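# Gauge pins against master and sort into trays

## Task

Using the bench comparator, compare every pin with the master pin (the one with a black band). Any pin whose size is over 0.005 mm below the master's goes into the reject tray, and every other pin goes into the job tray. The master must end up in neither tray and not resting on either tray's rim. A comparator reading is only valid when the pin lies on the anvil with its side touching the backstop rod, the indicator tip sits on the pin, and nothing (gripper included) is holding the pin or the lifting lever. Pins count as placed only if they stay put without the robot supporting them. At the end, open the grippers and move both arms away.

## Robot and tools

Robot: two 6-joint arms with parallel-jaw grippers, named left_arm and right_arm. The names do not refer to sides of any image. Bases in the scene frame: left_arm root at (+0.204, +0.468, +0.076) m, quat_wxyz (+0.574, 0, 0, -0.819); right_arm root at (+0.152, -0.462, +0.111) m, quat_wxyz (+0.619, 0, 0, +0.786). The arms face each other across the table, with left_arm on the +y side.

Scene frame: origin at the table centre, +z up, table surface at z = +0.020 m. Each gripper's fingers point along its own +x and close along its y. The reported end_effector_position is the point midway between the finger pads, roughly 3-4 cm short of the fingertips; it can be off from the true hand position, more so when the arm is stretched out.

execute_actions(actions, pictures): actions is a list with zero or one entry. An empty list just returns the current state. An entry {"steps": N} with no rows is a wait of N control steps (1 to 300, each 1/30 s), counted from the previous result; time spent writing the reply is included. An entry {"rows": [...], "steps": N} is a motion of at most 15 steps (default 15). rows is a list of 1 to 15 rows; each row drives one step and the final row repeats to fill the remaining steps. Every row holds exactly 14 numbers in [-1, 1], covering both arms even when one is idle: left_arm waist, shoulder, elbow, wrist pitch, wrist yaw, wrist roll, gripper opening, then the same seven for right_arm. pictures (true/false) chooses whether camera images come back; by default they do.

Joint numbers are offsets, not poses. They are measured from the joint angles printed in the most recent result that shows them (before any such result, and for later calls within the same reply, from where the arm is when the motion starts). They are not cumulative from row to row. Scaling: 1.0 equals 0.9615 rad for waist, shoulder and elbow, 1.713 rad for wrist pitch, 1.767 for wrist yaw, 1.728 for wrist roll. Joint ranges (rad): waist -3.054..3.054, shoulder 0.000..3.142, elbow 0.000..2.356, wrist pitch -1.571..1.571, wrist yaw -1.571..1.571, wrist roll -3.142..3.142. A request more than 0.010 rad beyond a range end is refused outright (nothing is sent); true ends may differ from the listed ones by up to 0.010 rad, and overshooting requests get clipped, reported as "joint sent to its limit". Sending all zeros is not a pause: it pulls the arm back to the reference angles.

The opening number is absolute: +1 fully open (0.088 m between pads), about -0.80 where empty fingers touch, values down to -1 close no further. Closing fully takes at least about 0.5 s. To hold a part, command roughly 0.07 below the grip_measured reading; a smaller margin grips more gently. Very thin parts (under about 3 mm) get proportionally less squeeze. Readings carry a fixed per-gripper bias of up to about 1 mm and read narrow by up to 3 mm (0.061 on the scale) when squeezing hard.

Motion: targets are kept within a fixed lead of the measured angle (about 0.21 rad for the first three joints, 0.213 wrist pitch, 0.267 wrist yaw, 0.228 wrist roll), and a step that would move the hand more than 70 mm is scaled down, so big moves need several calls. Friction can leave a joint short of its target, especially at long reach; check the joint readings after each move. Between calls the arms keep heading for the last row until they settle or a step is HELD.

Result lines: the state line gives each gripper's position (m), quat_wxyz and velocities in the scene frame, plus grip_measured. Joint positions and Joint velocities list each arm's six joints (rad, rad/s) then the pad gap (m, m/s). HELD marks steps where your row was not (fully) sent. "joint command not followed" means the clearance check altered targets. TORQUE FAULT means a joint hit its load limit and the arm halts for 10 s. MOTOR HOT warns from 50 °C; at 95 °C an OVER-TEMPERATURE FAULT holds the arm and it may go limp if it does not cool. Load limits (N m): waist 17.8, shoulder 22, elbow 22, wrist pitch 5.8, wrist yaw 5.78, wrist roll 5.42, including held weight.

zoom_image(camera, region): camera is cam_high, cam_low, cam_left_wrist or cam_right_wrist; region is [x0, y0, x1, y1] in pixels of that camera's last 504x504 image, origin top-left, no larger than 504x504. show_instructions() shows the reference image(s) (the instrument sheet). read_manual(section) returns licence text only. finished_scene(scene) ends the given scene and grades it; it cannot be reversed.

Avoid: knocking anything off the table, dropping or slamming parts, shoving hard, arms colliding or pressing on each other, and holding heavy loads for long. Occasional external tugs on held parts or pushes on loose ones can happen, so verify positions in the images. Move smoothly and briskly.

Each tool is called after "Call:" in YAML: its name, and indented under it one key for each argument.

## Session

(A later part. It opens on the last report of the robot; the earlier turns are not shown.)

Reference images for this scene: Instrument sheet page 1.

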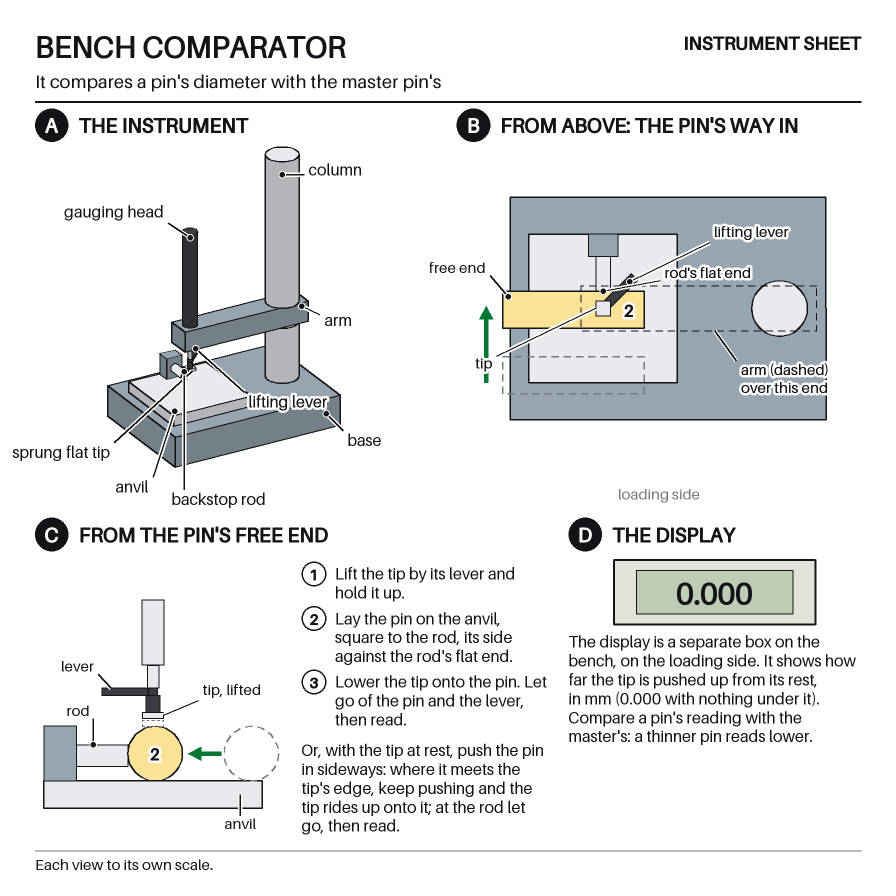

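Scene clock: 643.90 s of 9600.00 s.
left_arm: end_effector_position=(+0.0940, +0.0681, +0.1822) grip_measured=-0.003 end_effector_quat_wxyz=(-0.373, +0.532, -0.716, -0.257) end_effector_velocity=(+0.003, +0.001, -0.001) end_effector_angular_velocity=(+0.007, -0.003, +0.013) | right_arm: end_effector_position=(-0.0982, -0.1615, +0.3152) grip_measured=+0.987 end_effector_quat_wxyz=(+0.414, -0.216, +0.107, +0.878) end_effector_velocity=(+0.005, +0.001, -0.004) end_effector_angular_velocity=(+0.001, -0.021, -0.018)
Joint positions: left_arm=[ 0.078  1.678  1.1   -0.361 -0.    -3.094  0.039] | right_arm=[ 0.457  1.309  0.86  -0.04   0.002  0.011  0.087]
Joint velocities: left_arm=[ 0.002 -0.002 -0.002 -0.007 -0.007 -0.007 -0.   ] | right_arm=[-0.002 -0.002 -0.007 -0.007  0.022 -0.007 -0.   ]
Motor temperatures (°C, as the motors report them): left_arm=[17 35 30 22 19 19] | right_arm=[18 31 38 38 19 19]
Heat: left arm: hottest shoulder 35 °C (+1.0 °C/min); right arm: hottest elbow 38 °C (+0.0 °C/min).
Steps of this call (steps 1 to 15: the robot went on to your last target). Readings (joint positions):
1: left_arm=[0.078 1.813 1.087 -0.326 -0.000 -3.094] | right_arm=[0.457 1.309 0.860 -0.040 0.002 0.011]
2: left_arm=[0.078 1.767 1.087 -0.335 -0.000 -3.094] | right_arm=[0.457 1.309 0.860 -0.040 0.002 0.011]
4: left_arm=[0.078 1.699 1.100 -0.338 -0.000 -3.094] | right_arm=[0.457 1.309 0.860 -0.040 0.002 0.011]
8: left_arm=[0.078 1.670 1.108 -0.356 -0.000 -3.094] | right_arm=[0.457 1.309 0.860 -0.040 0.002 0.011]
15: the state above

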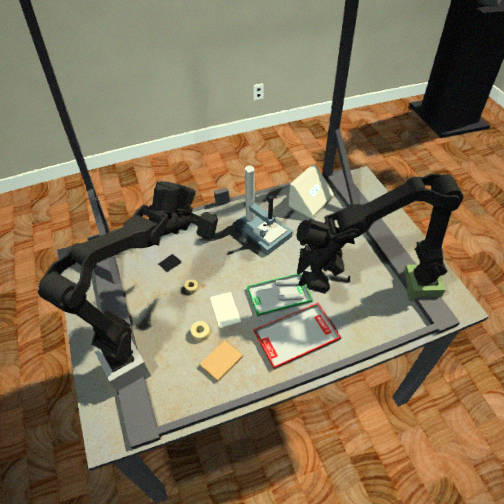

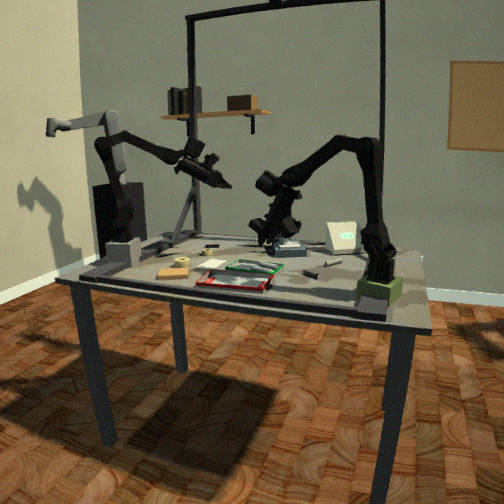

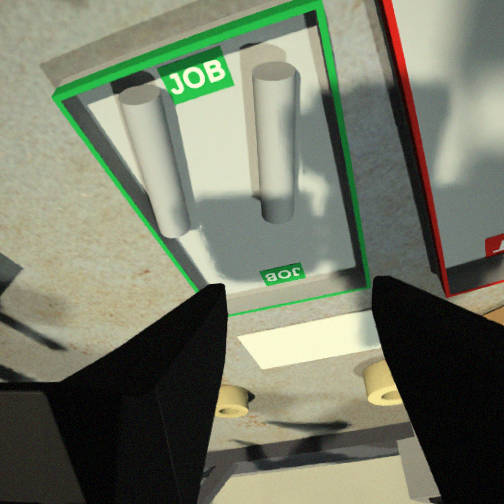

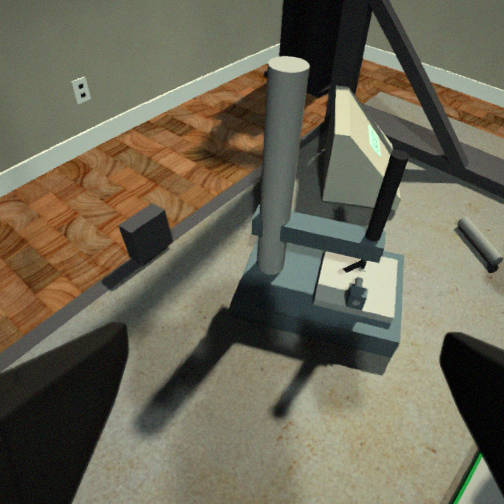

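Call:
execute_actions:
  actions:
    - {"rows":[[-0.08,0,0.03,-0.04,0,0,0.2,0,0,0,0,0,0,1],[-0.16,0,0.06,-0.08,0,0,0.2,0,0,0,0,0,0,1],[-0.24,0.02,0.1,-0.12,0,0,0.2,0,0,0,0,0,0,1],[-0.32,0.04,0.14,-0.16,0,0,0.2,0,0,0,0,0,0,1],[-0.4,0.07,0.18,-0.2,0,0,0.2,0,0,0,0,0,0,1],[-0.48,0.1,0.22,-0.24,0,0,0.2,0,0,0,0,0,0,1],[-0.56,0.13,0.26,-0.28,0,0,0.2,0,0,0,0,0,0,1],[-0.63,0.16,0.3,-0.32,0,0,0.2,0,0,0,0,0,0,1],[-0.68,0.19,0.33,-0.35,0,0,0.2,0,0,0,0,0,0,1],[-0.705,0.22,0.341,-0.363,0,0,0.2,0,0,0,0,0,0,1],[-0.705,0.25,0.341,-0.363,0,0,0.2,0,0,0,0,0,0,1]],"steps":15}
  pictures: false

Call:
execute_actions:
  actions:
    - {"steps":15}

Scene clock: 659.30 s of 9600.00 s.
left_arm: end_effector_position=(-0.0999, +0.2462, +0.1504) grip_measured=+0.197 end_effector_quat_wxyz=(-0.634, +0.217, -0.718, -0.189) end_effector_velocity=(-0.042, +0.203, -0.118) end_effector_angular_velocity=(+0.372, -0.548, -0.515) | right_arm: end_effector_position=(-0.0982, -0.1615, +0.3152) grip_measured=+0.987 end_effector_quat_wxyz=(+0.414, -0.216, +0.107, +0.878) end_effector_velocity=(+0.003, -0.000, +0.000) end_effector_angular_velocity=(+0.013, -0.019, +0.001)
Joint positions: left_arm=[-0.592  1.899  1.41  -0.956  0.003 -3.094  0.049] | right_arm=[ 0.457  1.309  0.86  -0.04   0.002  0.011  0.087]
Joint velocities: left_arm=[-0.51   0.305  0.002 -0.359 -0.022  0.007  0.   ] | right_arm=[-0.002 -0.007 -0.002 -0.007  0.007 -0.022 -0.   ]
Motor temperatures (°C, as the motors report them): left_arm=[17 34 30 22 19 19] | right_arm=[18 31 38 38 19 19]
Heat: left arm: hottest shoulder 34 °C (+0.0 °C/min); right arm: hottest elbow 38 °C (+0.0 °C/min).
Steps of this call (steps 1 to 15: the robot went on to your last target; steps 16 to 90: nothing new was sent; then 11.90 s passed at rest; steps 91 to 105: all 15 steps of this action). Readings (joint positions):
91: left_arm=[0.070 1.678 1.104 -0.376 -0.004 -3.094] | right_arm=[0.457 1.309 0.860 -0.040 0.002 0.011]
92: left_arm=[0.047 1.678 1.115 -0.412 -0.007 -3.094] | right_arm=[0.457 1.309 0.860 -0.040 0.002 0.011]
94: left_arm=[-0.045 1.686 1.152 -0.504 -0.007 -3.094] | right_arm=[0.457 1.309 0.860 -0.040 0.002 0.011]
98: left_arm=[-0.270 1.753 1.288 -0.719 -0.006 -3.094] | right_arm=[0.457 1.309 0.860 -0.040 0.002 0.011]
105: the state above

Scene clock: 659.80 s of 9600.00 s.
left_arm: end_effector_position=(-0.0999, +0.2505, +0.1480) grip_measured=+0.198 end_effector_quat_wxyz=(-0.644, +0.211, -0.711, -0.190) end_effector_velocity=(+0.004, +0.000, -0.001) end_effector_angular_velocity=(+0.002, -0.014, +0.010) | right_arm: end_effector_position=(-0.0982, -0.1615, +0.3152) grip_measured=+0.987 end_effector_quat_wxyz=(+0.414, -0.216, +0.107, +0.878) end_effector_velocity=(-0.001, -0.002, -0.001) end_effector_angular_velocity=(+0.004, -0.001, +0.012)
Joint positions: left_arm=[-0.601  1.912  1.42  -0.98   0.003 -3.094  0.049] | right_arm=[ 0.457  1.309  0.86  -0.04   0.002  0.011  0.087]
Joint velocities: left_arm=[ 0.002 -0.002 -0.007 -0.007 -0.007 -0.007 -0.   ] | right_arm=[ 0.002 -0.002 -0.007  0.007 -0.007 -0.007  0.   ]
Motor temperatures (°C, as the motors report them): left_arm=[17 34 30 22 19 19] | right_arm=[18 31 38 38 19 19]
Heat: left arm: hottest shoulder 34 °C (+0.0 °C/min); right arm: hottest elbow 38 °C (+0.0 °C/min).
Steps of this call (steps 1 to 15: the robot went on to your last target). Readings (joint positions):
1: left_arm=[-0.604 1.907 1.410 -0.967 0.003 -3.094] | right_arm=[0.457 1.309 0.860 -0.040 0.002 0.011]
2: left_arm=[-0.607 1.911 1.410 -0.972 0.003 -3.094] | right_arm=[0.457 1.309 0.860 -0.040 0.002 0.011]
4: left_arm=[-0.604 1.912 1.412 -0.976 0.003 -3.094] | right_arm=[0.457 1.309 0.860 -0.040 0.002 0.011]
8: left_arm=[-0.601 1.912 1.420 -0.978 0.003 -3.094] | right_arm=[0.457 1.309 0.860 -0.040 0.002 0.011]
15: the state above

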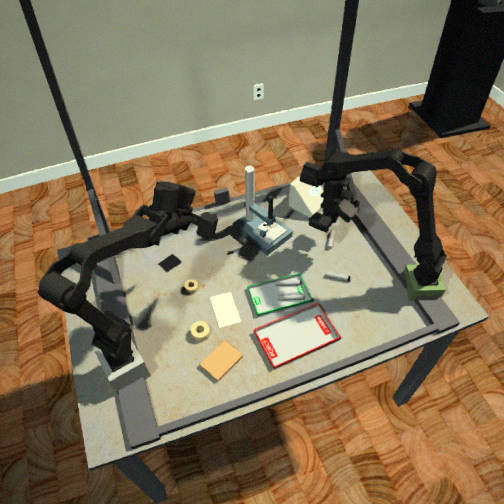

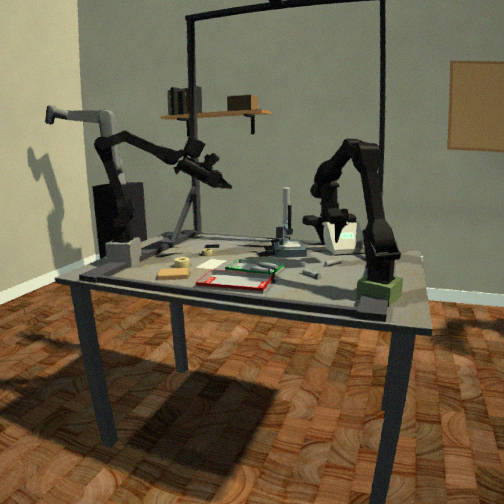

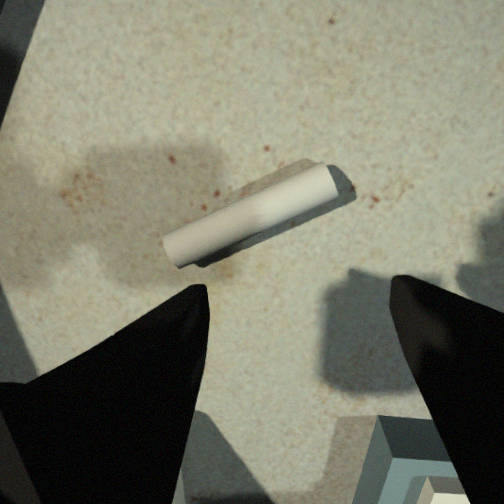

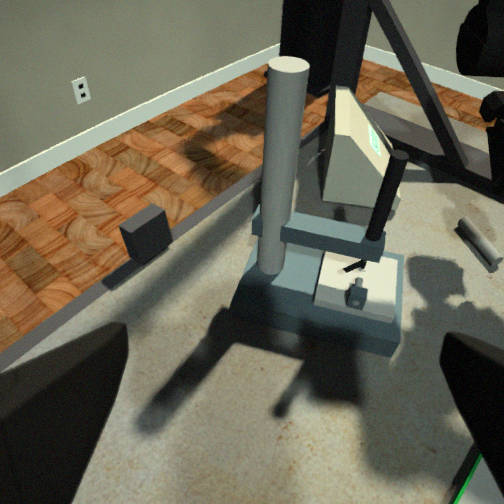

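Call:
execute_actions:
  actions:
    - {"rows":[[0,0,0,0,0,0.1,0.3,0,0,0,0,0,0,1],[0,0,0,0,0,0.2,0.3,0,0,0,0,0,0,1],[0,0,0,0,0,0.3,0.3,0,0,0,0,0,0,1],[0,0.01,0,0,0,0.4,0.3,0,0,0,0,0,0,1],[0,0.03,0,0,0,0.5,0.3,0,0,0,0,0,0,1],[0,0.05,0,0.01,0,0.6,0.3,0,0,0,0,0,0,1],[0,0.07,0,0.02,0,0.68,0.3,0,0,0,0,0,0,1],[0,0.09,0,0.03,0,0.68,0.3,0,0,0,0,0,0,1],[0,0.11,0,0.04,0,0.68,0.3,0,0,0,0,0,0,1]],"steps":15}
  pictures: false

Call:
execute_actions:
  actions:
    - {"steps":15}

Scene clock: 668.67 s of 9600.00 s.
left_arm: end_effector_position=(-0.1068, +0.2455, +0.1124) grip_measured=+0.298 end_effector_quat_wxyz=(+0.675, +0.140, +0.704, -0.170) end_effector_velocity=(-0.007, -0.003, +0.001) end_effector_angular_velocity=(-0.118, -0.032, -2.043) | right_arm: end_effector_position=(-0.0982, -0.1615, +0.3152) grip_measured=+0.987 end_effector_quat_wxyz=(+0.414, -0.216, +0.107, +0.878) end_effector_velocity=(-0.001, -0.002, -0.003) end_effector_angular_velocity=(-0.007, -0.010, +0.012)
Joint positions: left_arm=[-0.601  2.014  1.42  -0.917  0.003 -2.077  0.054] | right_arm=[ 0.457  1.309  0.86  -0.04   0.002  0.011  0.087]
Joint velocities: left_arm=[-0.002 -0.002 -0.002  0.037  0.007  2.044 -0.   ] | right_arm=[ 0.002  0.002 -0.002 -0.007 -0.007 -0.007 -0.   ]
Motor temperatures (°C, as the motors report them): left_arm=[17 33 30 21 19 19] | right_arm=[18 31 38 38 19 19]
Heat: left arm: hottest shoulder 33 °C (-2.0 °C/min); right arm: hottest elbow 38 °C (+0.0 °C/min).
Steps of this call (steps 1 to 15: the robot went on to your last target; steps 16 to 90: nothing new was sent; then 5.37 s passed at rest; steps 91 to 105: all 15 steps of this action). Readings (joint positions):
91: left_arm=[-0.601 1.912 1.420 -0.980 0.003 -3.052] | right_arm=[0.457 1.309 0.860 -0.040 0.002 0.011]
92: left_arm=[-0.601 1.912 1.420 -0.980 0.003 -2.982] | right_arm=[0.457 1.309 0.860 -0.040 0.002 0.011]
94: left_arm=[-0.601 1.912 1.420 -0.980 0.003 -2.842] | right_arm=[0.457 1.309 0.860 -0.040 0.002 0.011]
98: left_arm=[-0.601 1.942 1.420 -0.960 0.003 -2.566] | right_arm=[0.457 1.309 0.860 -0.040 0.002 0.011]
105: the state above

Scene clock: 669.17 s of 9600.00 s.
left_arm: end_effector_position=(-0.1073, +0.2452, +0.1125) grip_measured=+0.298 end_effector_quat_wxyz=(+0.662, +0.190, +0.690, -0.224) end_effector_velocity=(+0.001, -0.003, +0.000) end_effector_angular_velocity=(-0.023, -0.008, -0.023) | right_arm: end_effector_position=(-0.0982, -0.1615, +0.3152) grip_measured=+0.987 end_effector_quat_wxyz=(+0.414, -0.216, +0.107, +0.878) end_effector_velocity=(-0.000, +0.000, +0.001) end_effector_angular_velocity=(+0.008, +0.002, +0.007)
Joint positions: left_arm=[-0.601  2.014  1.42  -0.914  0.003 -1.925  0.054] | right_arm=[ 0.457  1.309  0.86  -0.04   0.002  0.011  0.087]
Joint velocities: left_arm=[-0.002 -0.002 -0.002  0.007 -0.022  0.022 -0.   ] | right_arm=[-0.002 -0.002 -0.002  0.007 -0.007 -0.007  0.   ]
Motor temperatures (°C, as the motors report them): left_arm=[17 33 30 21 19 19] | right_arm=[18 31 38 38 19 19]
Heat: left arm: hottest shoulder 33 °C (-2.0 °C/min); right arm: hottest elbow 38 °C (+0.0 °C/min).
Steps of this call (steps 1 to 15: the robot went on to your last target). Readings (joint positions):
1: left_arm=[-0.601 2.014 1.420 -0.916 0.003 -2.026] | right_arm=[0.457 1.309 0.860 -0.040 0.002 0.011]
2: left_arm=[-0.601 2.014 1.420 -0.915 0.003 -1.992] | right_arm=[0.457 1.309 0.860 -0.040 0.002 0.011]
4: left_arm=[-0.601 2.014 1.420 -0.914 0.003 -1.955] | right_arm=[0.457 1.309 0.860 -0.040 0.002 0.011]
8: left_arm=[-0.601 2.014 1.420 -0.914 0.003 -1.931] | right_arm=[0.457 1.309 0.860 -0.040 0.002 0.011]
15: the state above

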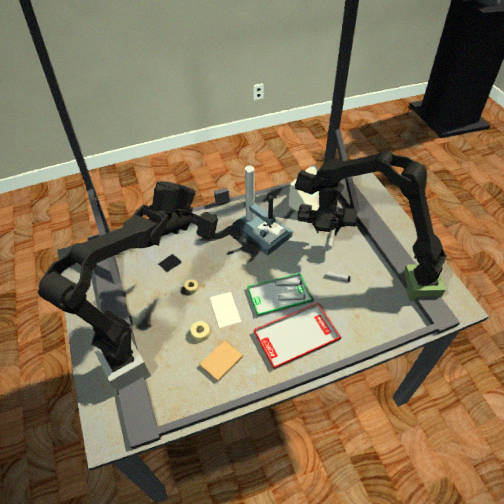

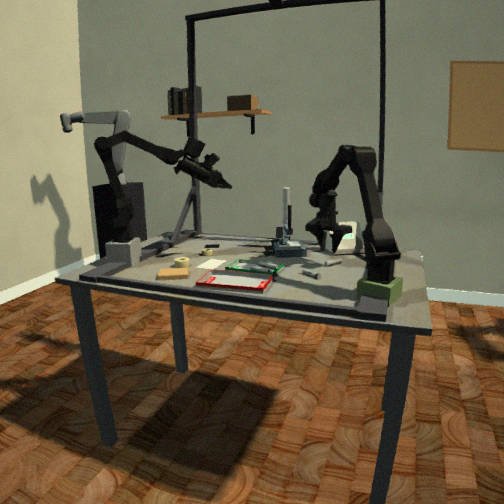

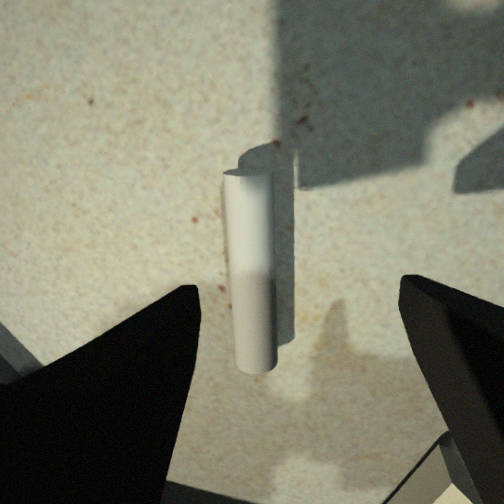

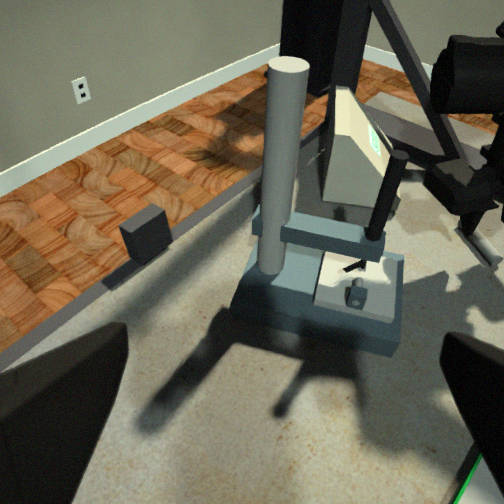

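Call:
execute_actions:
  actions:
    - {"rows":[[-0.005,-0.005,-0.02,0.01,0,-0.01,0.3,0,0,0,0,0,0,1],[-0.01,-0.01,-0.045,0.022,0,-0.02,0.3,0,0,0,0,0,0,1],[-0.016,-0.012,-0.07,0.035,0,-0.03,0.3,0,0,0,0,0,0,1],[-0.016,-0.012,-0.094,0.048,0,-0.03,0.3,0,0,0,0,0,0,1]],"steps":15}

Scene clock: 680.77 s of 9600.00 s.
left_arm: end_effector_position=(-0.1036, +0.2538, +0.0954) grip_measured=+0.298 end_effector_quat_wxyz=(+0.664, +0.178, +0.694, -0.213) end_effector_velocity=(+0.003, -0.001, +0.000) end_effector_angular_velocity=(-0.014, -0.019, -0.008) | right_arm: end_effector_position=(-0.0982, -0.1615, +0.3152) grip_measured=+0.987 end_effector_quat_wxyz=(+0.414, -0.216, +0.107, +0.878) end_effector_velocity=(-0.003, -0.003, +0.001) end_effector_angular_velocity=(-0.005, +0.018, +0.018)
Joint positions: left_arm=[-0.614  2.008  1.338 -0.835  0.003 -1.971  0.054] | right_arm=[ 0.457  1.309  0.86  -0.04   0.002  0.011  0.087]
Joint velocities: left_arm=[-0.002 -0.002 -0.002 -0.007 -0.022  0.007  0.   ] | right_arm=[ 0.002 -0.002 -0.002  0.007 -0.022  0.007 -0.   ]
Motor temperatures (°C, as the motors report them): left_arm=[17 34 30 21 19 19] | right_arm=[18 31 38 38 19 19]
Heat: left arm: hottest shoulder 34 °C (-2.0 °C/min); right arm: hottest elbow 38 °C (+0.0 °C/min).
Steps of this call (steps 1 to 15: the robot went on to your last target; steps 16 to 90: nothing new was sent; then 8.10 s passed at rest; steps 91 to 105: all 15 steps of this action). Readings (joint positions):
91: left_arm=[-0.601 2.014 1.419 -0.911 0.003 -1.924] | right_arm=[0.457 1.309 0.860 -0.040 0.002 0.011]
92: left_arm=[-0.602 2.014 1.412 -0.900 0.003 -1.932] | right_arm=[0.457 1.309 0.860 -0.040 0.002 0.011]
94: left_arm=[-0.606 2.009 1.384 -0.869 0.003 -1.953] | right_arm=[0.457 1.309 0.860 -0.040 0.002 0.011]
98: left_arm=[-0.614 2.008 1.342 -0.845 0.003 -1.968] | right_arm=[0.457 1.309 0.860 -0.040 0.002 0.011]
105: the state above

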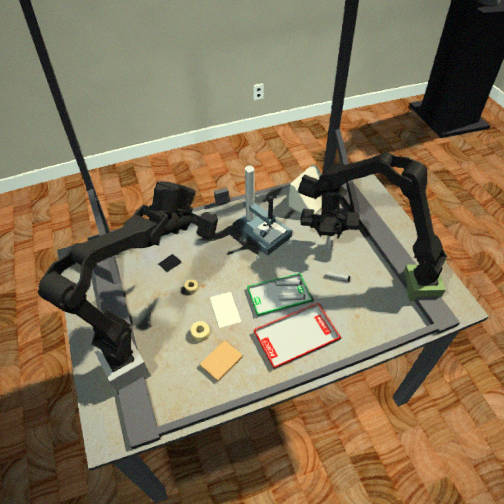

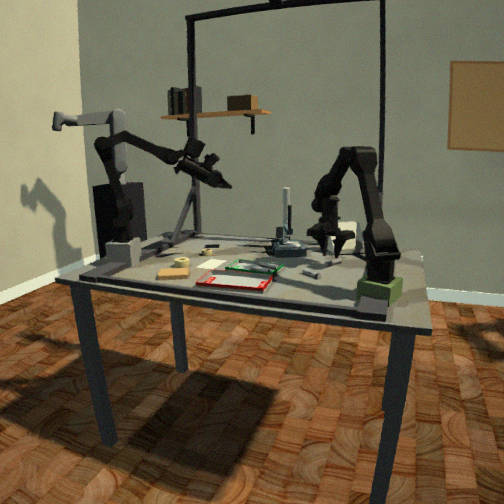

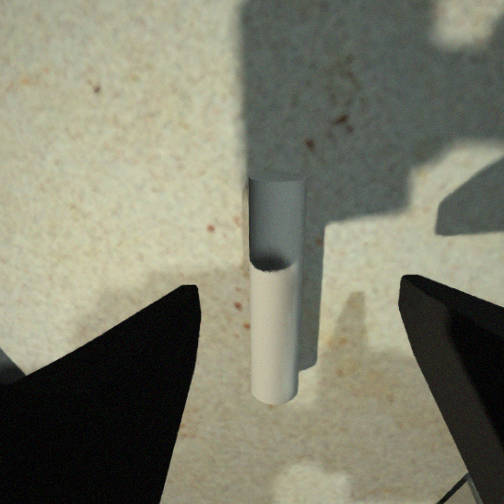

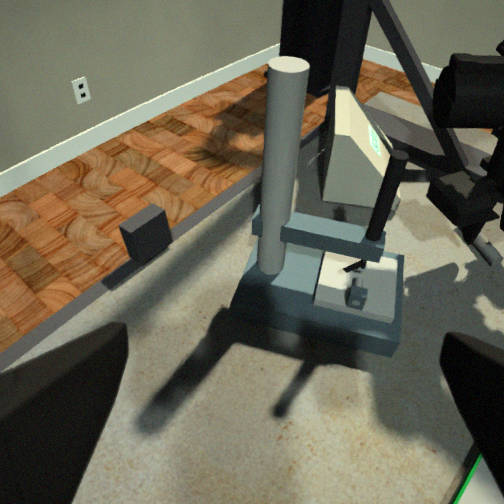

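Call:
execute_actions:
  actions:
    - {"rows":[[-0.004,0,-0.015,0.008,0,0,0.3,0,0,0,0,0,0,1],[-0.008,0.002,-0.03,0.017,0,0,0.3,0,0,0,0,0,0,1],[-0.01,0.004,-0.043,0.024,0,0,0.3,0,0,0,0,0,0,1],[-0.01,0.004,-0.052,0.029,0,0,0.3,0,0,0,0,0,0,1]],"steps":14}

Scene clock: 689.17 s of 9600.00 s.
left_arm: end_effector_position=(-0.1019, +0.2579, +0.0859) grip_measured=+0.298 end_effector_quat_wxyz=(+0.662, +0.179, +0.695, -0.216) end_effector_velocity=(+0.003, -0.001, +0.000) end_effector_angular_velocity=(-0.014, -0.019, -0.008) | right_arm: end_effector_position=(-0.0982, -0.1615, +0.3152) grip_measured=+0.987 end_effector_quat_wxyz=(+0.414, -0.216, +0.107, +0.878) end_effector_velocity=(+0.004, +0.002, -0.002) end_effector_angular_velocity=(-0.003, -0.008, -0.025)
Joint positions: left_arm=[-0.621  2.008  1.296 -0.789  0.003 -1.972  0.054] | right_arm=[ 0.457  1.309  0.86  -0.04   0.002  0.011  0.087]
Joint velocities: left_arm=[-0.002 -0.002 -0.002 -0.007 -0.022  0.007 -0.   ] | right_arm=[-0.002 -0.002 -0.002 -0.007  0.022  0.007  0.   ]
Motor temperatures (°C, as the motors report them): left_arm=[17 34 29 21 19 19] | right_arm=[18 31 38 39 19 19]
Heat: left arm: hottest shoulder 34 °C (-1.0 °C/min); right arm: hottest wrist pitch 39 °C (+1.0 °C/min).
Steps of this call (steps 1 to 15: the robot went on to your last target; steps 16 to 90: nothing new was sent; then 4.93 s passed at rest; steps 91 to 104: all 14 steps of this action). Readings (joint positions):
91: left_arm=[-0.614 2.008 1.337 -0.832 0.003 -1.972] | right_arm=[0.457 1.309 0.860 -0.040 0.002 0.011]
92: left_arm=[-0.615 2.008 1.333 -0.825 0.003 -1.972] | right_arm=[0.457 1.309 0.860 -0.040 0.002 0.011]
94: left_arm=[-0.617 2.008 1.319 -0.806 0.003 -1.972] | right_arm=[0.457 1.309 0.860 -0.040 0.002 0.011]
98: left_arm=[-0.621 2.008 1.297 -0.794 0.003 -1.972] | right_arm=[0.457 1.309 0.860 -0.040 0.002 0.011]
104: the state above

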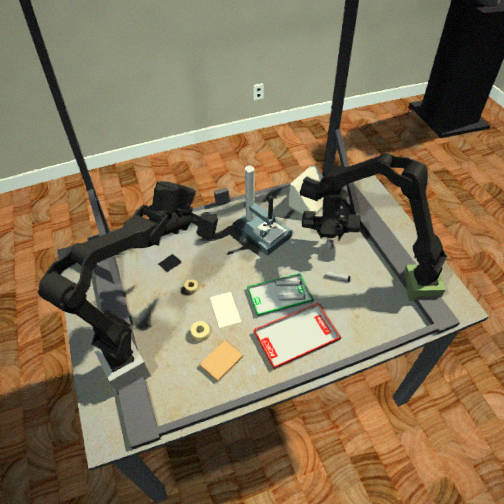

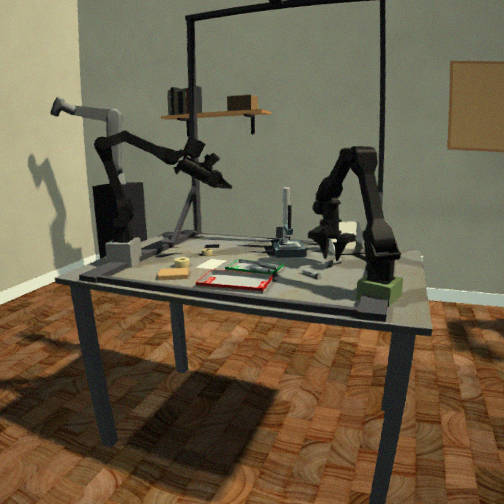

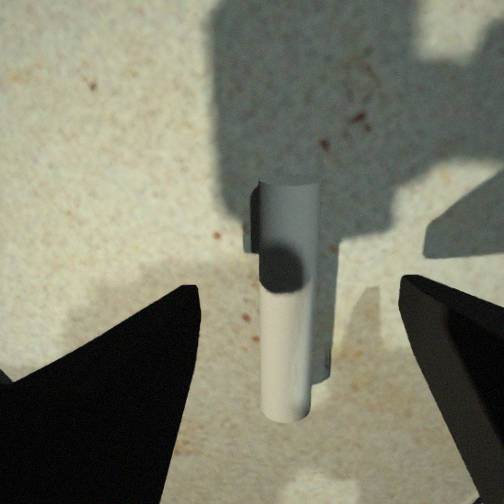

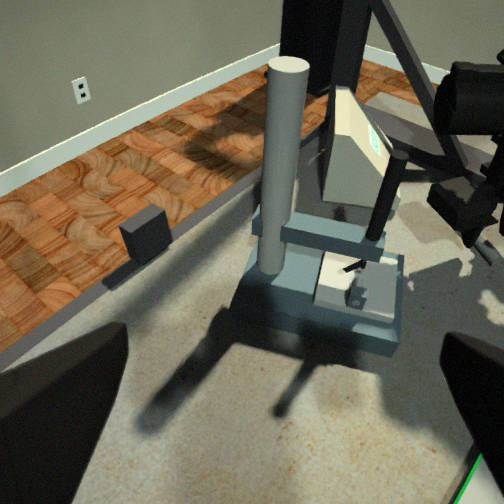

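Call:
execute_actions:
  actions:
    - {"rows":[[0,0.008,-0.012,0.008,0,0,0.3,0,0,0,0,0,0,1],[0,0.016,-0.024,0.017,0,0,0.3,0,0,0,0,0,0,1],[0,0.024,-0.035,0.026,0,0,0.3,0,0,0,0,0,0,1],[0,0.03,-0.044,0.034,0,0,0.3,0,0,0,0,0,0,1]],"steps":14}

Scene clock: 694.77 s of 9600.00 s.
left_arm: end_effector_position=(-0.1003, +0.2590, +0.0711) grip_measured=+0.298 end_effector_quat_wxyz=(+0.662, +0.180, +0.695, -0.216) end_effector_velocity=(+0.001, +0.003, +0.000) end_effector_angular_velocity=(+0.011, -0.001, +0.019) | right_arm: end_effector_position=(-0.0982, -0.1615, +0.3152) grip_measured=+0.987 end_effector_quat_wxyz=(+0.414, -0.216, +0.107, +0.878) end_effector_velocity=(-0.000, +0.000, +0.001) end_effector_angular_velocity=(+0.008, +0.002, +0.007)
Joint positions: left_arm=[-0.621  2.029  1.261 -0.734  0.003 -1.972  0.054] | right_arm=[ 0.457  1.309  0.86  -0.04   0.002  0.011  0.087]
Joint velocities: left_arm=[-0.002 -0.002 -0.002 -0.007  0.007 -0.022  0.   ] | right_arm=[-0.002 -0.002 -0.002  0.007 -0.007 -0.007 -0.   ]
Motor temperatures (°C, as the motors report them): left_arm=[17 34 29 21 19 19] | right_arm=[18 31 38 39 19 19]
Heat: left arm: hottest shoulder 34 °C (-1.0 °C/min); right arm: hottest wrist pitch 39 °C (+1.0 °C/min).
Steps of this call (steps 1 to 15: the robot went on to your last target; steps 16 to 90: nothing new was sent; then 2.13 s passed at rest; steps 91 to 104: all 14 steps of this action). Readings (joint positions):
91: left_arm=[-0.621 2.008 1.296 -0.786 0.003 -1.972] | right_arm=[0.457 1.309 0.860 -0.040 0.002 0.011]
92: left_arm=[-0.621 2.008 1.293 -0.779 0.003 -1.972] | right_arm=[0.457 1.309 0.860 -0.040 0.002 0.011]
94: left_arm=[-0.621 2.012 1.282 -0.757 0.003 -1.972] | right_arm=[0.457 1.309 0.860 -0.040 0.002 0.011]
98: left_arm=[-0.621 2.026 1.264 -0.740 0.003 -1.972] | right_arm=[0.457 1.309 0.860 -0.040 0.002 0.011]
104: the state above

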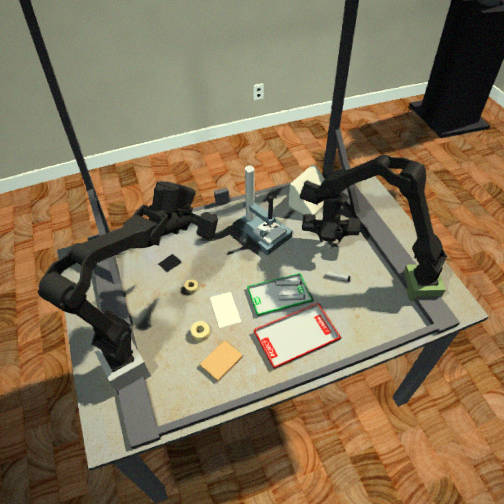

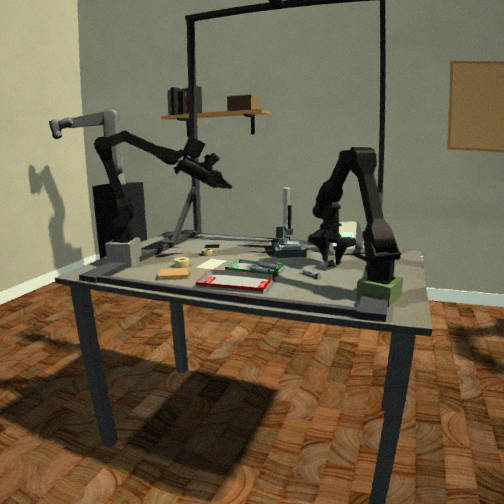

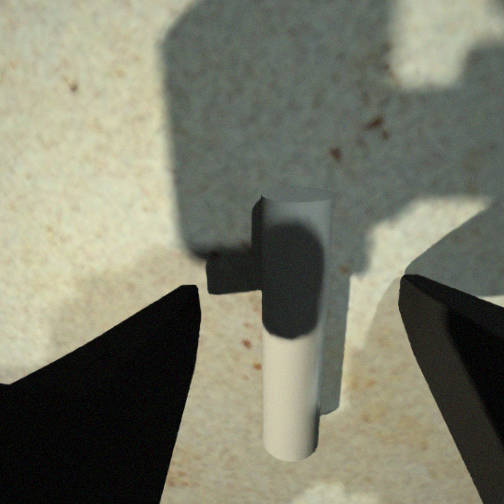

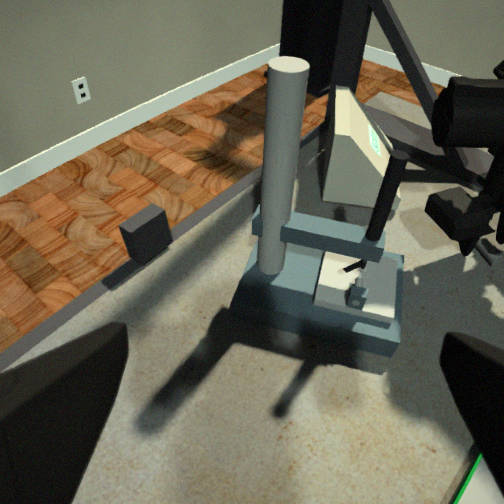

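Call:
execute_actions:
  actions:
    - {"rows":[[0,0.005,-0.005,0.005,0,0,0.3,0,0,0,0,0,0,1],[0,0.01,-0.007,0.008,0,0,0.1,0,0,0,0,0,0,1],[0,0.01,-0.007,0.008,0,0,-0.1,0,0,0,0,0,0,1],[0,0.01,-0.007,0.008,0,0,-0.25,0,0,0,0,0,0,1],[0,0.01,-0.007,0.008,0,0,-0.35,0,0,0,0,0,0,1],[0,0.01,-0.007,0.008,0,0,-0.45,0,0,0,0,0,0,1],[0,0.01,-0.007,0.008,0,0,-0.55,0,0,0,0,0,0,1],[0,0.01,-0.007,0.008,0,0,-0.75,0,0,0,0,0,0,1],[0,0.01,-0.007,0.008,0,0,-0.75,0,0,0,0,0,0,1],[0,0.01,-0.007,0.008,0,0,-0.75,0,0,0,0,0,0,1],[0,0.01,-0.007,0.008,0,0,-0.75,0,0,0,0,0,0,1],[0,0.0,-0.005,0.005,0,0,-0.75,0,0,0,0,0,0,1],[0,-0.015,0,0,0,0,-0.75,0,0,0,0,0,0,1],[0,-0.03,0,-0.008,0,0,-0.75,0,0,0,0,0,0,1],[0,-0.045,0,-0.016,0,0,-0.75,0,0,0,0,0,0,1]],"steps":15}
  pictures: false

Call:
execute_actions:
  actions:
    - {"steps":10}

Scene clock: 703.40 s of 9600.00 s.
left_arm: end_effector_position=(-0.1008, +0.2588, +0.0734) grip_measured=-0.520 end_effector_quat_wxyz=(+0.661, +0.178, +0.696, -0.218) end_effector_velocity=(+0.055, +0.038, +0.044) end_effector_angular_velocity=(+0.126, -0.195, +0.005) | right_arm: end_effector_position=(-0.0982, -0.1615, +0.3152) grip_measured=+0.987 end_effector_quat_wxyz=(+0.414, -0.216, +0.107, +0.878) end_effector_velocity=(+0.001, -0.001, -0.002) end_effector_angular_velocity=(-0.004, -0.007, +0.007)
Joint positions: left_arm=[-0.621  2.023  1.261 -0.734  0.003 -1.972  0.014] | right_arm=[ 0.457  1.309  0.86  -0.04   0.002  0.011  0.087]
Joint velocities: left_arm=[-0.002 -0.144 -0.002 -0.374 -0.007 -0.007 -0.   ] | right_arm=[-0.002 -0.002 -0.002 -0.007 -0.007 -0.007 -0.   ]
Motor temperatures (°C, as the motors report them): left_arm=[17 34 29 20 19 19] | right_arm=[18 31 38 39 19 19]
Heat: left arm: hottest shoulder 34 °C (-1.0 °C/min); right arm: hottest wrist pitch 39 °C (+1.0 °C/min).
Steps of this call (steps 1 to 15: the robot went on to your last target; steps 16 to 90: nothing new was sent; then 5.13 s passed at rest; steps 91 to 105: all 15 steps of this action). Readings (joint positions):
91: left_arm=[-0.621 2.029 1.261 -0.733 0.003 -1.972] | right_arm=[0.457 1.309 0.860 -0.040 0.002 0.011]
92: left_arm=[-0.621 2.029 1.261 -0.730 0.003 -1.972] | right_arm=[0.457 1.309 0.860 -0.040 0.002 0.011]
94: left_arm=[-0.621 2.029 1.261 -0.725 0.003 -1.972] | right_arm=[0.457 1.309 0.860 -0.040 0.002 0.011]
98: left_arm=[-0.621 2.029 1.261 -0.724 0.003 -1.972] | right_arm=[0.457 1.309 0.860 -0.040 0.002 0.011]
105: the state above

Scene clock: 703.73 s of 9600.00 s.
left_arm: end_effector_position=(-0.0987, +0.2602, +0.0817) grip_measured=-0.520 end_effector_quat_wxyz=(+0.660, +0.178, +0.696, -0.218) end_effector_velocity=(+0.004, +0.003, +0.002) end_effector_angular_velocity=(+0.016, -0.010, +0.009) | right_arm: end_effector_position=(-0.0982, -0.1615, +0.3152) grip_measured=+0.987 end_effector_quat_wxyz=(+0.414, -0.216, +0.107, +0.878) end_effector_velocity=(-0.002, -0.005, -0.002) end_effector_angular_velocity=(-0.020, -0.003, +0.033)
Joint positions: left_arm=[-0.621  1.998  1.261 -0.757  0.003 -1.972  0.014] | right_arm=[ 0.457  1.309  0.86  -0.04   0.002  0.011  0.087]
Joint velocities: left_arm=[ 0.002 -0.007 -0.002 -0.022  0.007 -0.007 -0.   ] | right_arm=[-0.002 -0.002  0.002 -0.022 -0.037 -0.007 -0.   ]
Motor temperatures (°C, as the motors report them): left_arm=[17 34 29 20 19 19] | right_arm=[18 31 38 39 19 19]
Heat: left arm: hottest shoulder 34 °C (-1.0 °C/min); right arm: hottest wrist pitch 39 °C (+1.0 °C/min).
Steps of this call (steps 1 to 10: the robot went on to your last target). Readings (joint positions):
1: left_arm=[-0.621 2.018 1.261 -0.746 0.003 -1.972] | right_arm=[0.457 1.309 0.860 -0.040 0.002 0.011]
2: left_arm=[-0.621 2.014 1.261 -0.753 0.003 -1.972] | right_arm=[0.457 1.309 0.860 -0.040 0.002 0.011]
4: left_arm=[-0.621 2.005 1.261 -0.753 0.003 -1.972] | right_arm=[0.457 1.309 0.860 -0.040 0.002 0.011]
8: left_arm=[-0.621 1.998 1.261 -0.757 0.003 -1.972] | right_arm=[0.457 1.309 0.860 -0.040 0.002 0.011]
10: the state above

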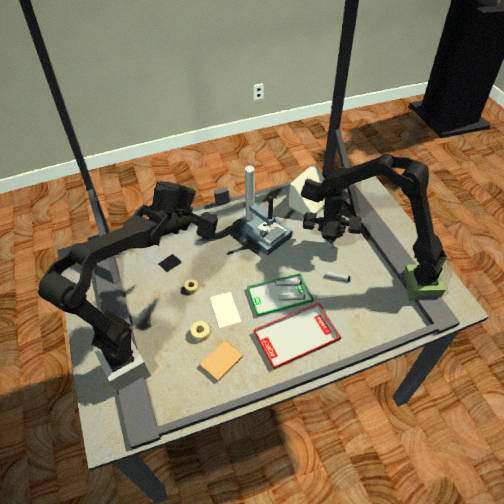

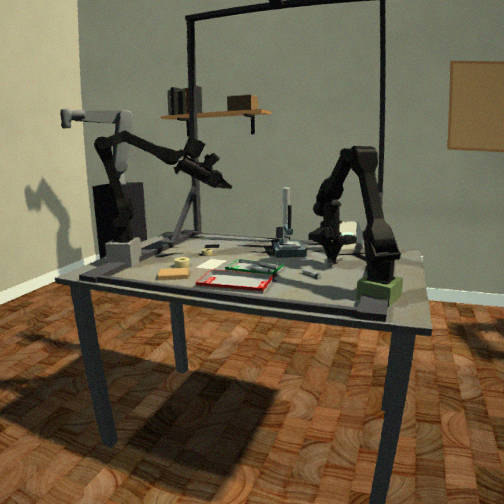

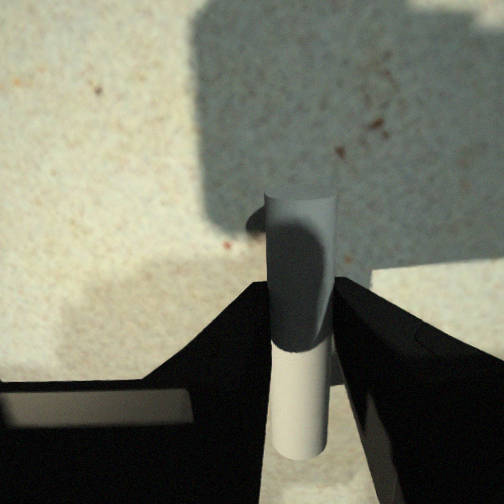

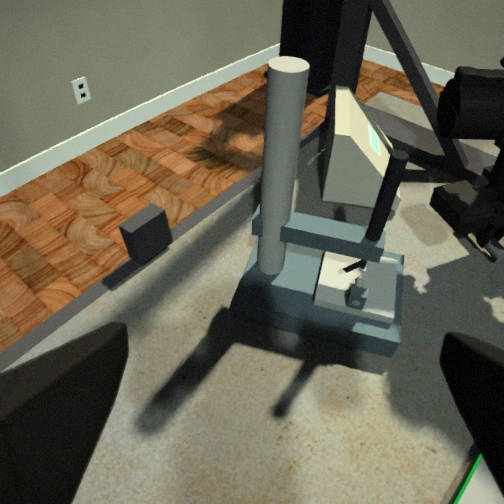

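Call:
execute_actions:
  actions:
    - {"rows":[[0,-0.03,-0.02,0,0,-0.05,-0.75,0,0,0,0,0,0,1],[0,-0.06,-0.05,0,0,-0.12,-0.75,0,0,0,0,0,0,1],[0,-0.09,-0.08,0,0,-0.2,-0.75,0,0,0,0,0,0,1],[0,-0.12,-0.11,0,0,-0.28,-0.75,0,0,0,0,0,0,1],[0,-0.145,-0.14,0,0,-0.36,-0.75,0,0,0,0,0,0,1],[0,-0.165,-0.165,0,0,-0.44,-0.75,0,0,0,0,0,0,1],[0,-0.175,-0.188,0,0,-0.52,-0.75,0,0,0,0,0,0,1],[0,-0.175,-0.188,0,0,-0.6,-0.75,0,0,0,0,0,0,1],[0,-0.175,-0.188,0,0,-0.67,-0.75,0,0,0,0,0,0,1]],"steps":15}
  pictures: false

Call:
execute_actions:
  actions:
    - {"steps":18}

Scene clock: 717.63 s of 9600.00 s.
left_arm: end_effector_position=(-0.0613, +0.2860, +0.0910) grip_measured=-0.520 end_effector_quat_wxyz=(-0.674, +0.150, -0.710, -0.137) end_effector_velocity=(+0.010, +0.004, -0.006) end_effector_angular_velocity=(+0.107, +0.027, +2.029) | right_arm: end_effector_position=(-0.0982, -0.1615, +0.3152) grip_measured=+0.987 end_effector_quat_wxyz=(+0.414, -0.216, +0.107, +0.878) end_effector_velocity=(+0.003, -0.003, -0.005) end_effector_angular_velocity=(-0.023, -0.006, +0.001)
Joint positions: left_arm=[-0.621  1.843  1.087 -0.76   0.003 -2.948  0.014] | right_arm=[ 0.457  1.309  0.86  -0.04   0.002  0.011  0.087]
Joint velocities: left_arm=[ 0.002 -0.002 -0.027 -0.007 -0.007 -2.029 -0.   ] | right_arm=[-0.002 -0.007 -0.007 -0.022 -0.007  0.007 -0.   ]
Motor temperatures (°C, as the motors report them): left_arm=[17 35 29 20 19 19] | right_arm=[18 31 38 39 19 19]
Heat: left arm: hottest shoulder 35 °C (+1.0 °C/min); right arm: hottest wrist pitch 39 °C (+1.0 °C/min).
Steps of this call (steps 1 to 30: the robot went on to your last target; steps 31 to 90: nothing new was sent; then 10.40 s passed at rest; steps 91 to 105: all 15 steps of this action). Readings (joint positions):
91: left_arm=[-0.621 1.996 1.259 -0.758 0.003 -1.989] | right_arm=[0.457 1.309 0.860 -0.040 0.002 0.011]
92: left_arm=[-0.621 1.988 1.251 -0.755 0.003 -2.043] | right_arm=[0.457 1.309 0.860 -0.040 0.002 0.011]
94: left_arm=[-0.621 1.953 1.213 -0.754 0.003 -2.183] | right_arm=[0.457 1.309 0.860 -0.040 0.002 0.011]
98: left_arm=[-0.621 1.862 1.120 -0.758 0.003 -2.462] | right_arm=[0.457 1.309 0.860 -0.040 0.002 0.011]
105: the state above

Scene clock: 718.23 s of 9600.00 s.
left_arm: end_effector_position=(-0.0614, +0.2859, +0.0914) grip_measured=-0.520 end_effector_quat_wxyz=(-0.658, +0.209, -0.696, -0.199) end_effector_velocity=(-0.001, +0.004, +0.002) end_effector_angular_velocity=(+0.021, +0.011, +0.018) | right_arm: end_effector_position=(-0.0982, -0.1615, +0.3152) grip_measured=+0.987 end_effector_quat_wxyz=(+0.414, -0.216, +0.107, +0.878) end_effector_velocity=(+0.001, -0.001, -0.002) end_effector_angular_velocity=(-0.004, -0.007, +0.007)
Joint positions: left_arm=[-0.621  1.842  1.087 -0.76   0.003 -3.124  0.014] | right_arm=[ 0.457  1.309  0.86  -0.04   0.002  0.011  0.087]
Joint velocities: left_arm=[-0.002 -0.007 -0.002 -0.007  0.022 -0.022  0.   ] | right_arm=[-0.002 -0.002 -0.002 -0.007 -0.007 -0.007  0.   ]
Motor temperatures (°C, as the motors report them): left_arm=[17 35 29 20 19 19] | right_arm=[18 31 38 39 19 19]
Heat: left arm: hottest shoulder 35 °C (+1.0 °C/min); right arm: hottest wrist pitch 39 °C (+1.0 °C/min).
Steps of this call (steps 1 to 18: the robot went on to your last target). Readings (joint positions):
1: left_arm=[-0.621 1.843 1.087 -0.760 0.003 -3.005] | right_arm=[0.457 1.309 0.860 -0.040 0.002 0.011]
2: left_arm=[-0.621 1.843 1.087 -0.760 0.003 -3.045] | right_arm=[0.457 1.309 0.860 -0.040 0.002 0.011]
4: left_arm=[-0.621 1.843 1.087 -0.760 0.003 -3.088] | right_arm=[0.457 1.309 0.860 -0.040 0.002 0.011]
8: left_arm=[-0.621 1.842 1.087 -0.760 0.003 -3.117] | right_arm=[0.457 1.309 0.860 -0.040 0.002 0.011]
18: the state above

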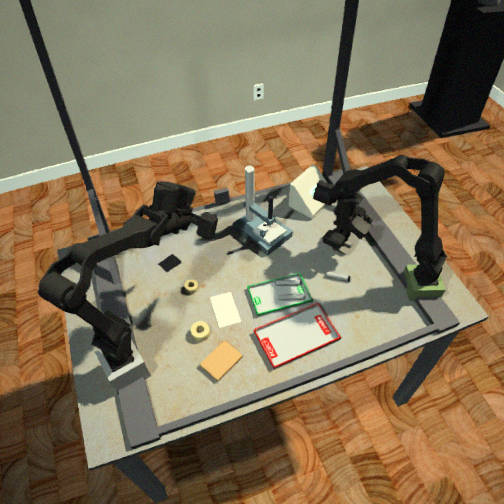

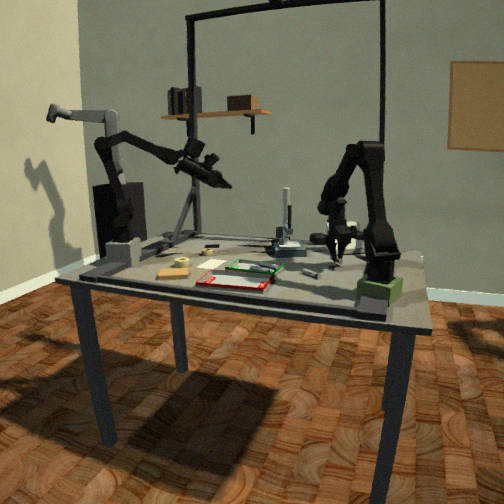

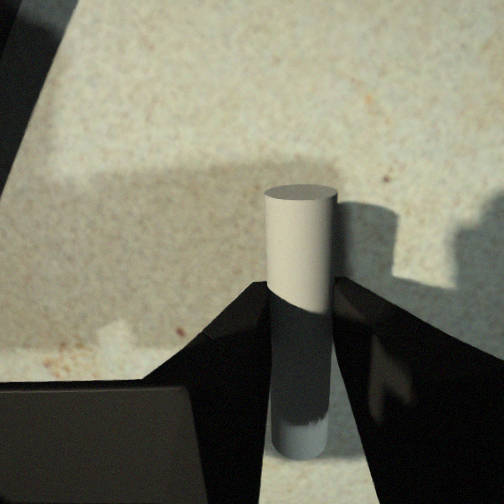

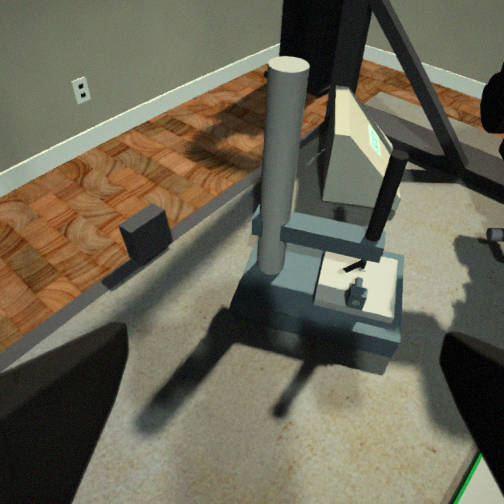

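Call:
execute_actions:
  actions: []

Scene clock: 735.60 s of 9600.00 s.
left_arm: end_effector_position=(-0.0614, +0.2859, +0.0914) grip_measured=-0.520 end_effector_quat_wxyz=(-0.658, +0.209, -0.696, -0.199) end_effector_velocity=(+0.005, +0.003, -0.002) end_effector_angular_velocity=(+0.010, -0.026, +0.005) | right_arm: end_effector_position=(-0.0982, -0.1615, +0.3152) grip_measured=+0.987 end_effector_quat_wxyz=(+0.414, -0.216, +0.107, +0.878) end_effector_velocity=(-0.000, -0.004, -0.002) end_effector_angular_velocity=(-0.008, -0.002, +0.020)
Joint positions: left_arm=[-0.621  1.842  1.087 -0.76   0.003 -3.124  0.014] | right_arm=[ 0.457  1.309  0.86  -0.04   0.002  0.011  0.087]
Joint velocities: left_arm=[-0.002  0.002 -0.002 -0.022 -0.007 -0.007 -0.   ] | right_arm=[-0.002 -0.007 -0.007 -0.007 -0.022 -0.007 -0.   ]
Motor temperatures (°C, as the motors report them): left_arm=[17 35 28 20 19 19] | right_arm=[18 31 38 39 19 19]
Heat: left arm: hottest shoulder 35 °C (+1.0 °C/min); right arm: hottest wrist pitch 39 °C (+1.0 °C/min).
Steps of this call (steps 1 to 15: the robot went on to your last target; steps 16 to 90: nothing new was sent; then 14.37 s passed at rest). Readings (joint positions):
1: left_arm=[-0.621 1.842 1.087 -0.760 0.003 -3.124] | right_arm=[0.457 1.309 0.860 -0.040 0.002 0.011]
2: left_arm=[-0.621 1.842 1.087 -0.760 0.003 -3.124] | right_arm=[0.457 1.309 0.860 -0.040 0.002 0.011]
4: left_arm=[-0.621 1.842 1.087 -0.760 0.003 -3.124] | right_arm=[0.457 1.309 0.860 -0.040 0.002 0.011]
8: left_arm=[-0.621 1.842 1.087 -0.760 0.003 -3.124] | right_arm=[0.457 1.309 0.860 -0.040 0.002 0.011]
90: the state above
All arms were judged still, so your last target was given up. Only a new action makes them travel on or press farther. Fingers that are still opening or closing keep moving.

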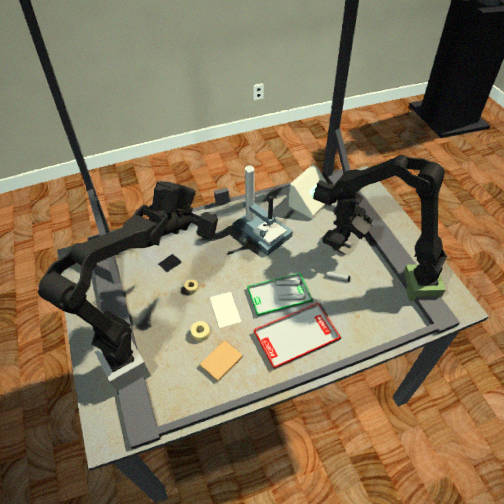

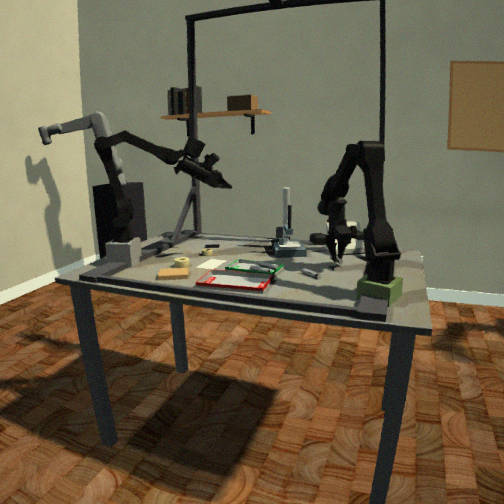

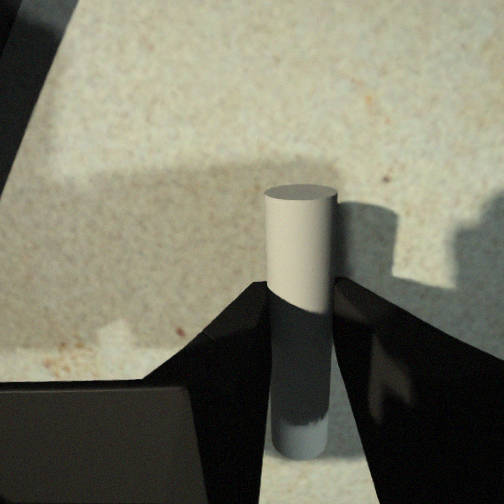

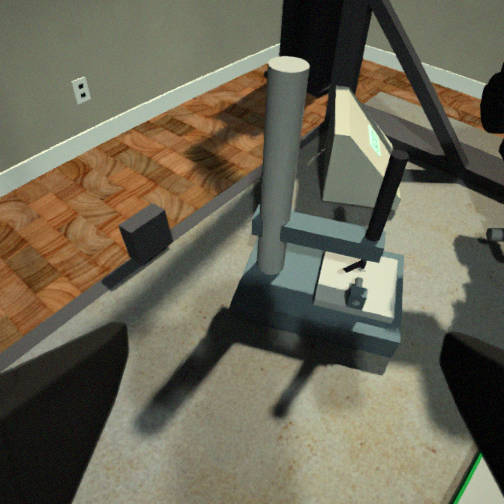

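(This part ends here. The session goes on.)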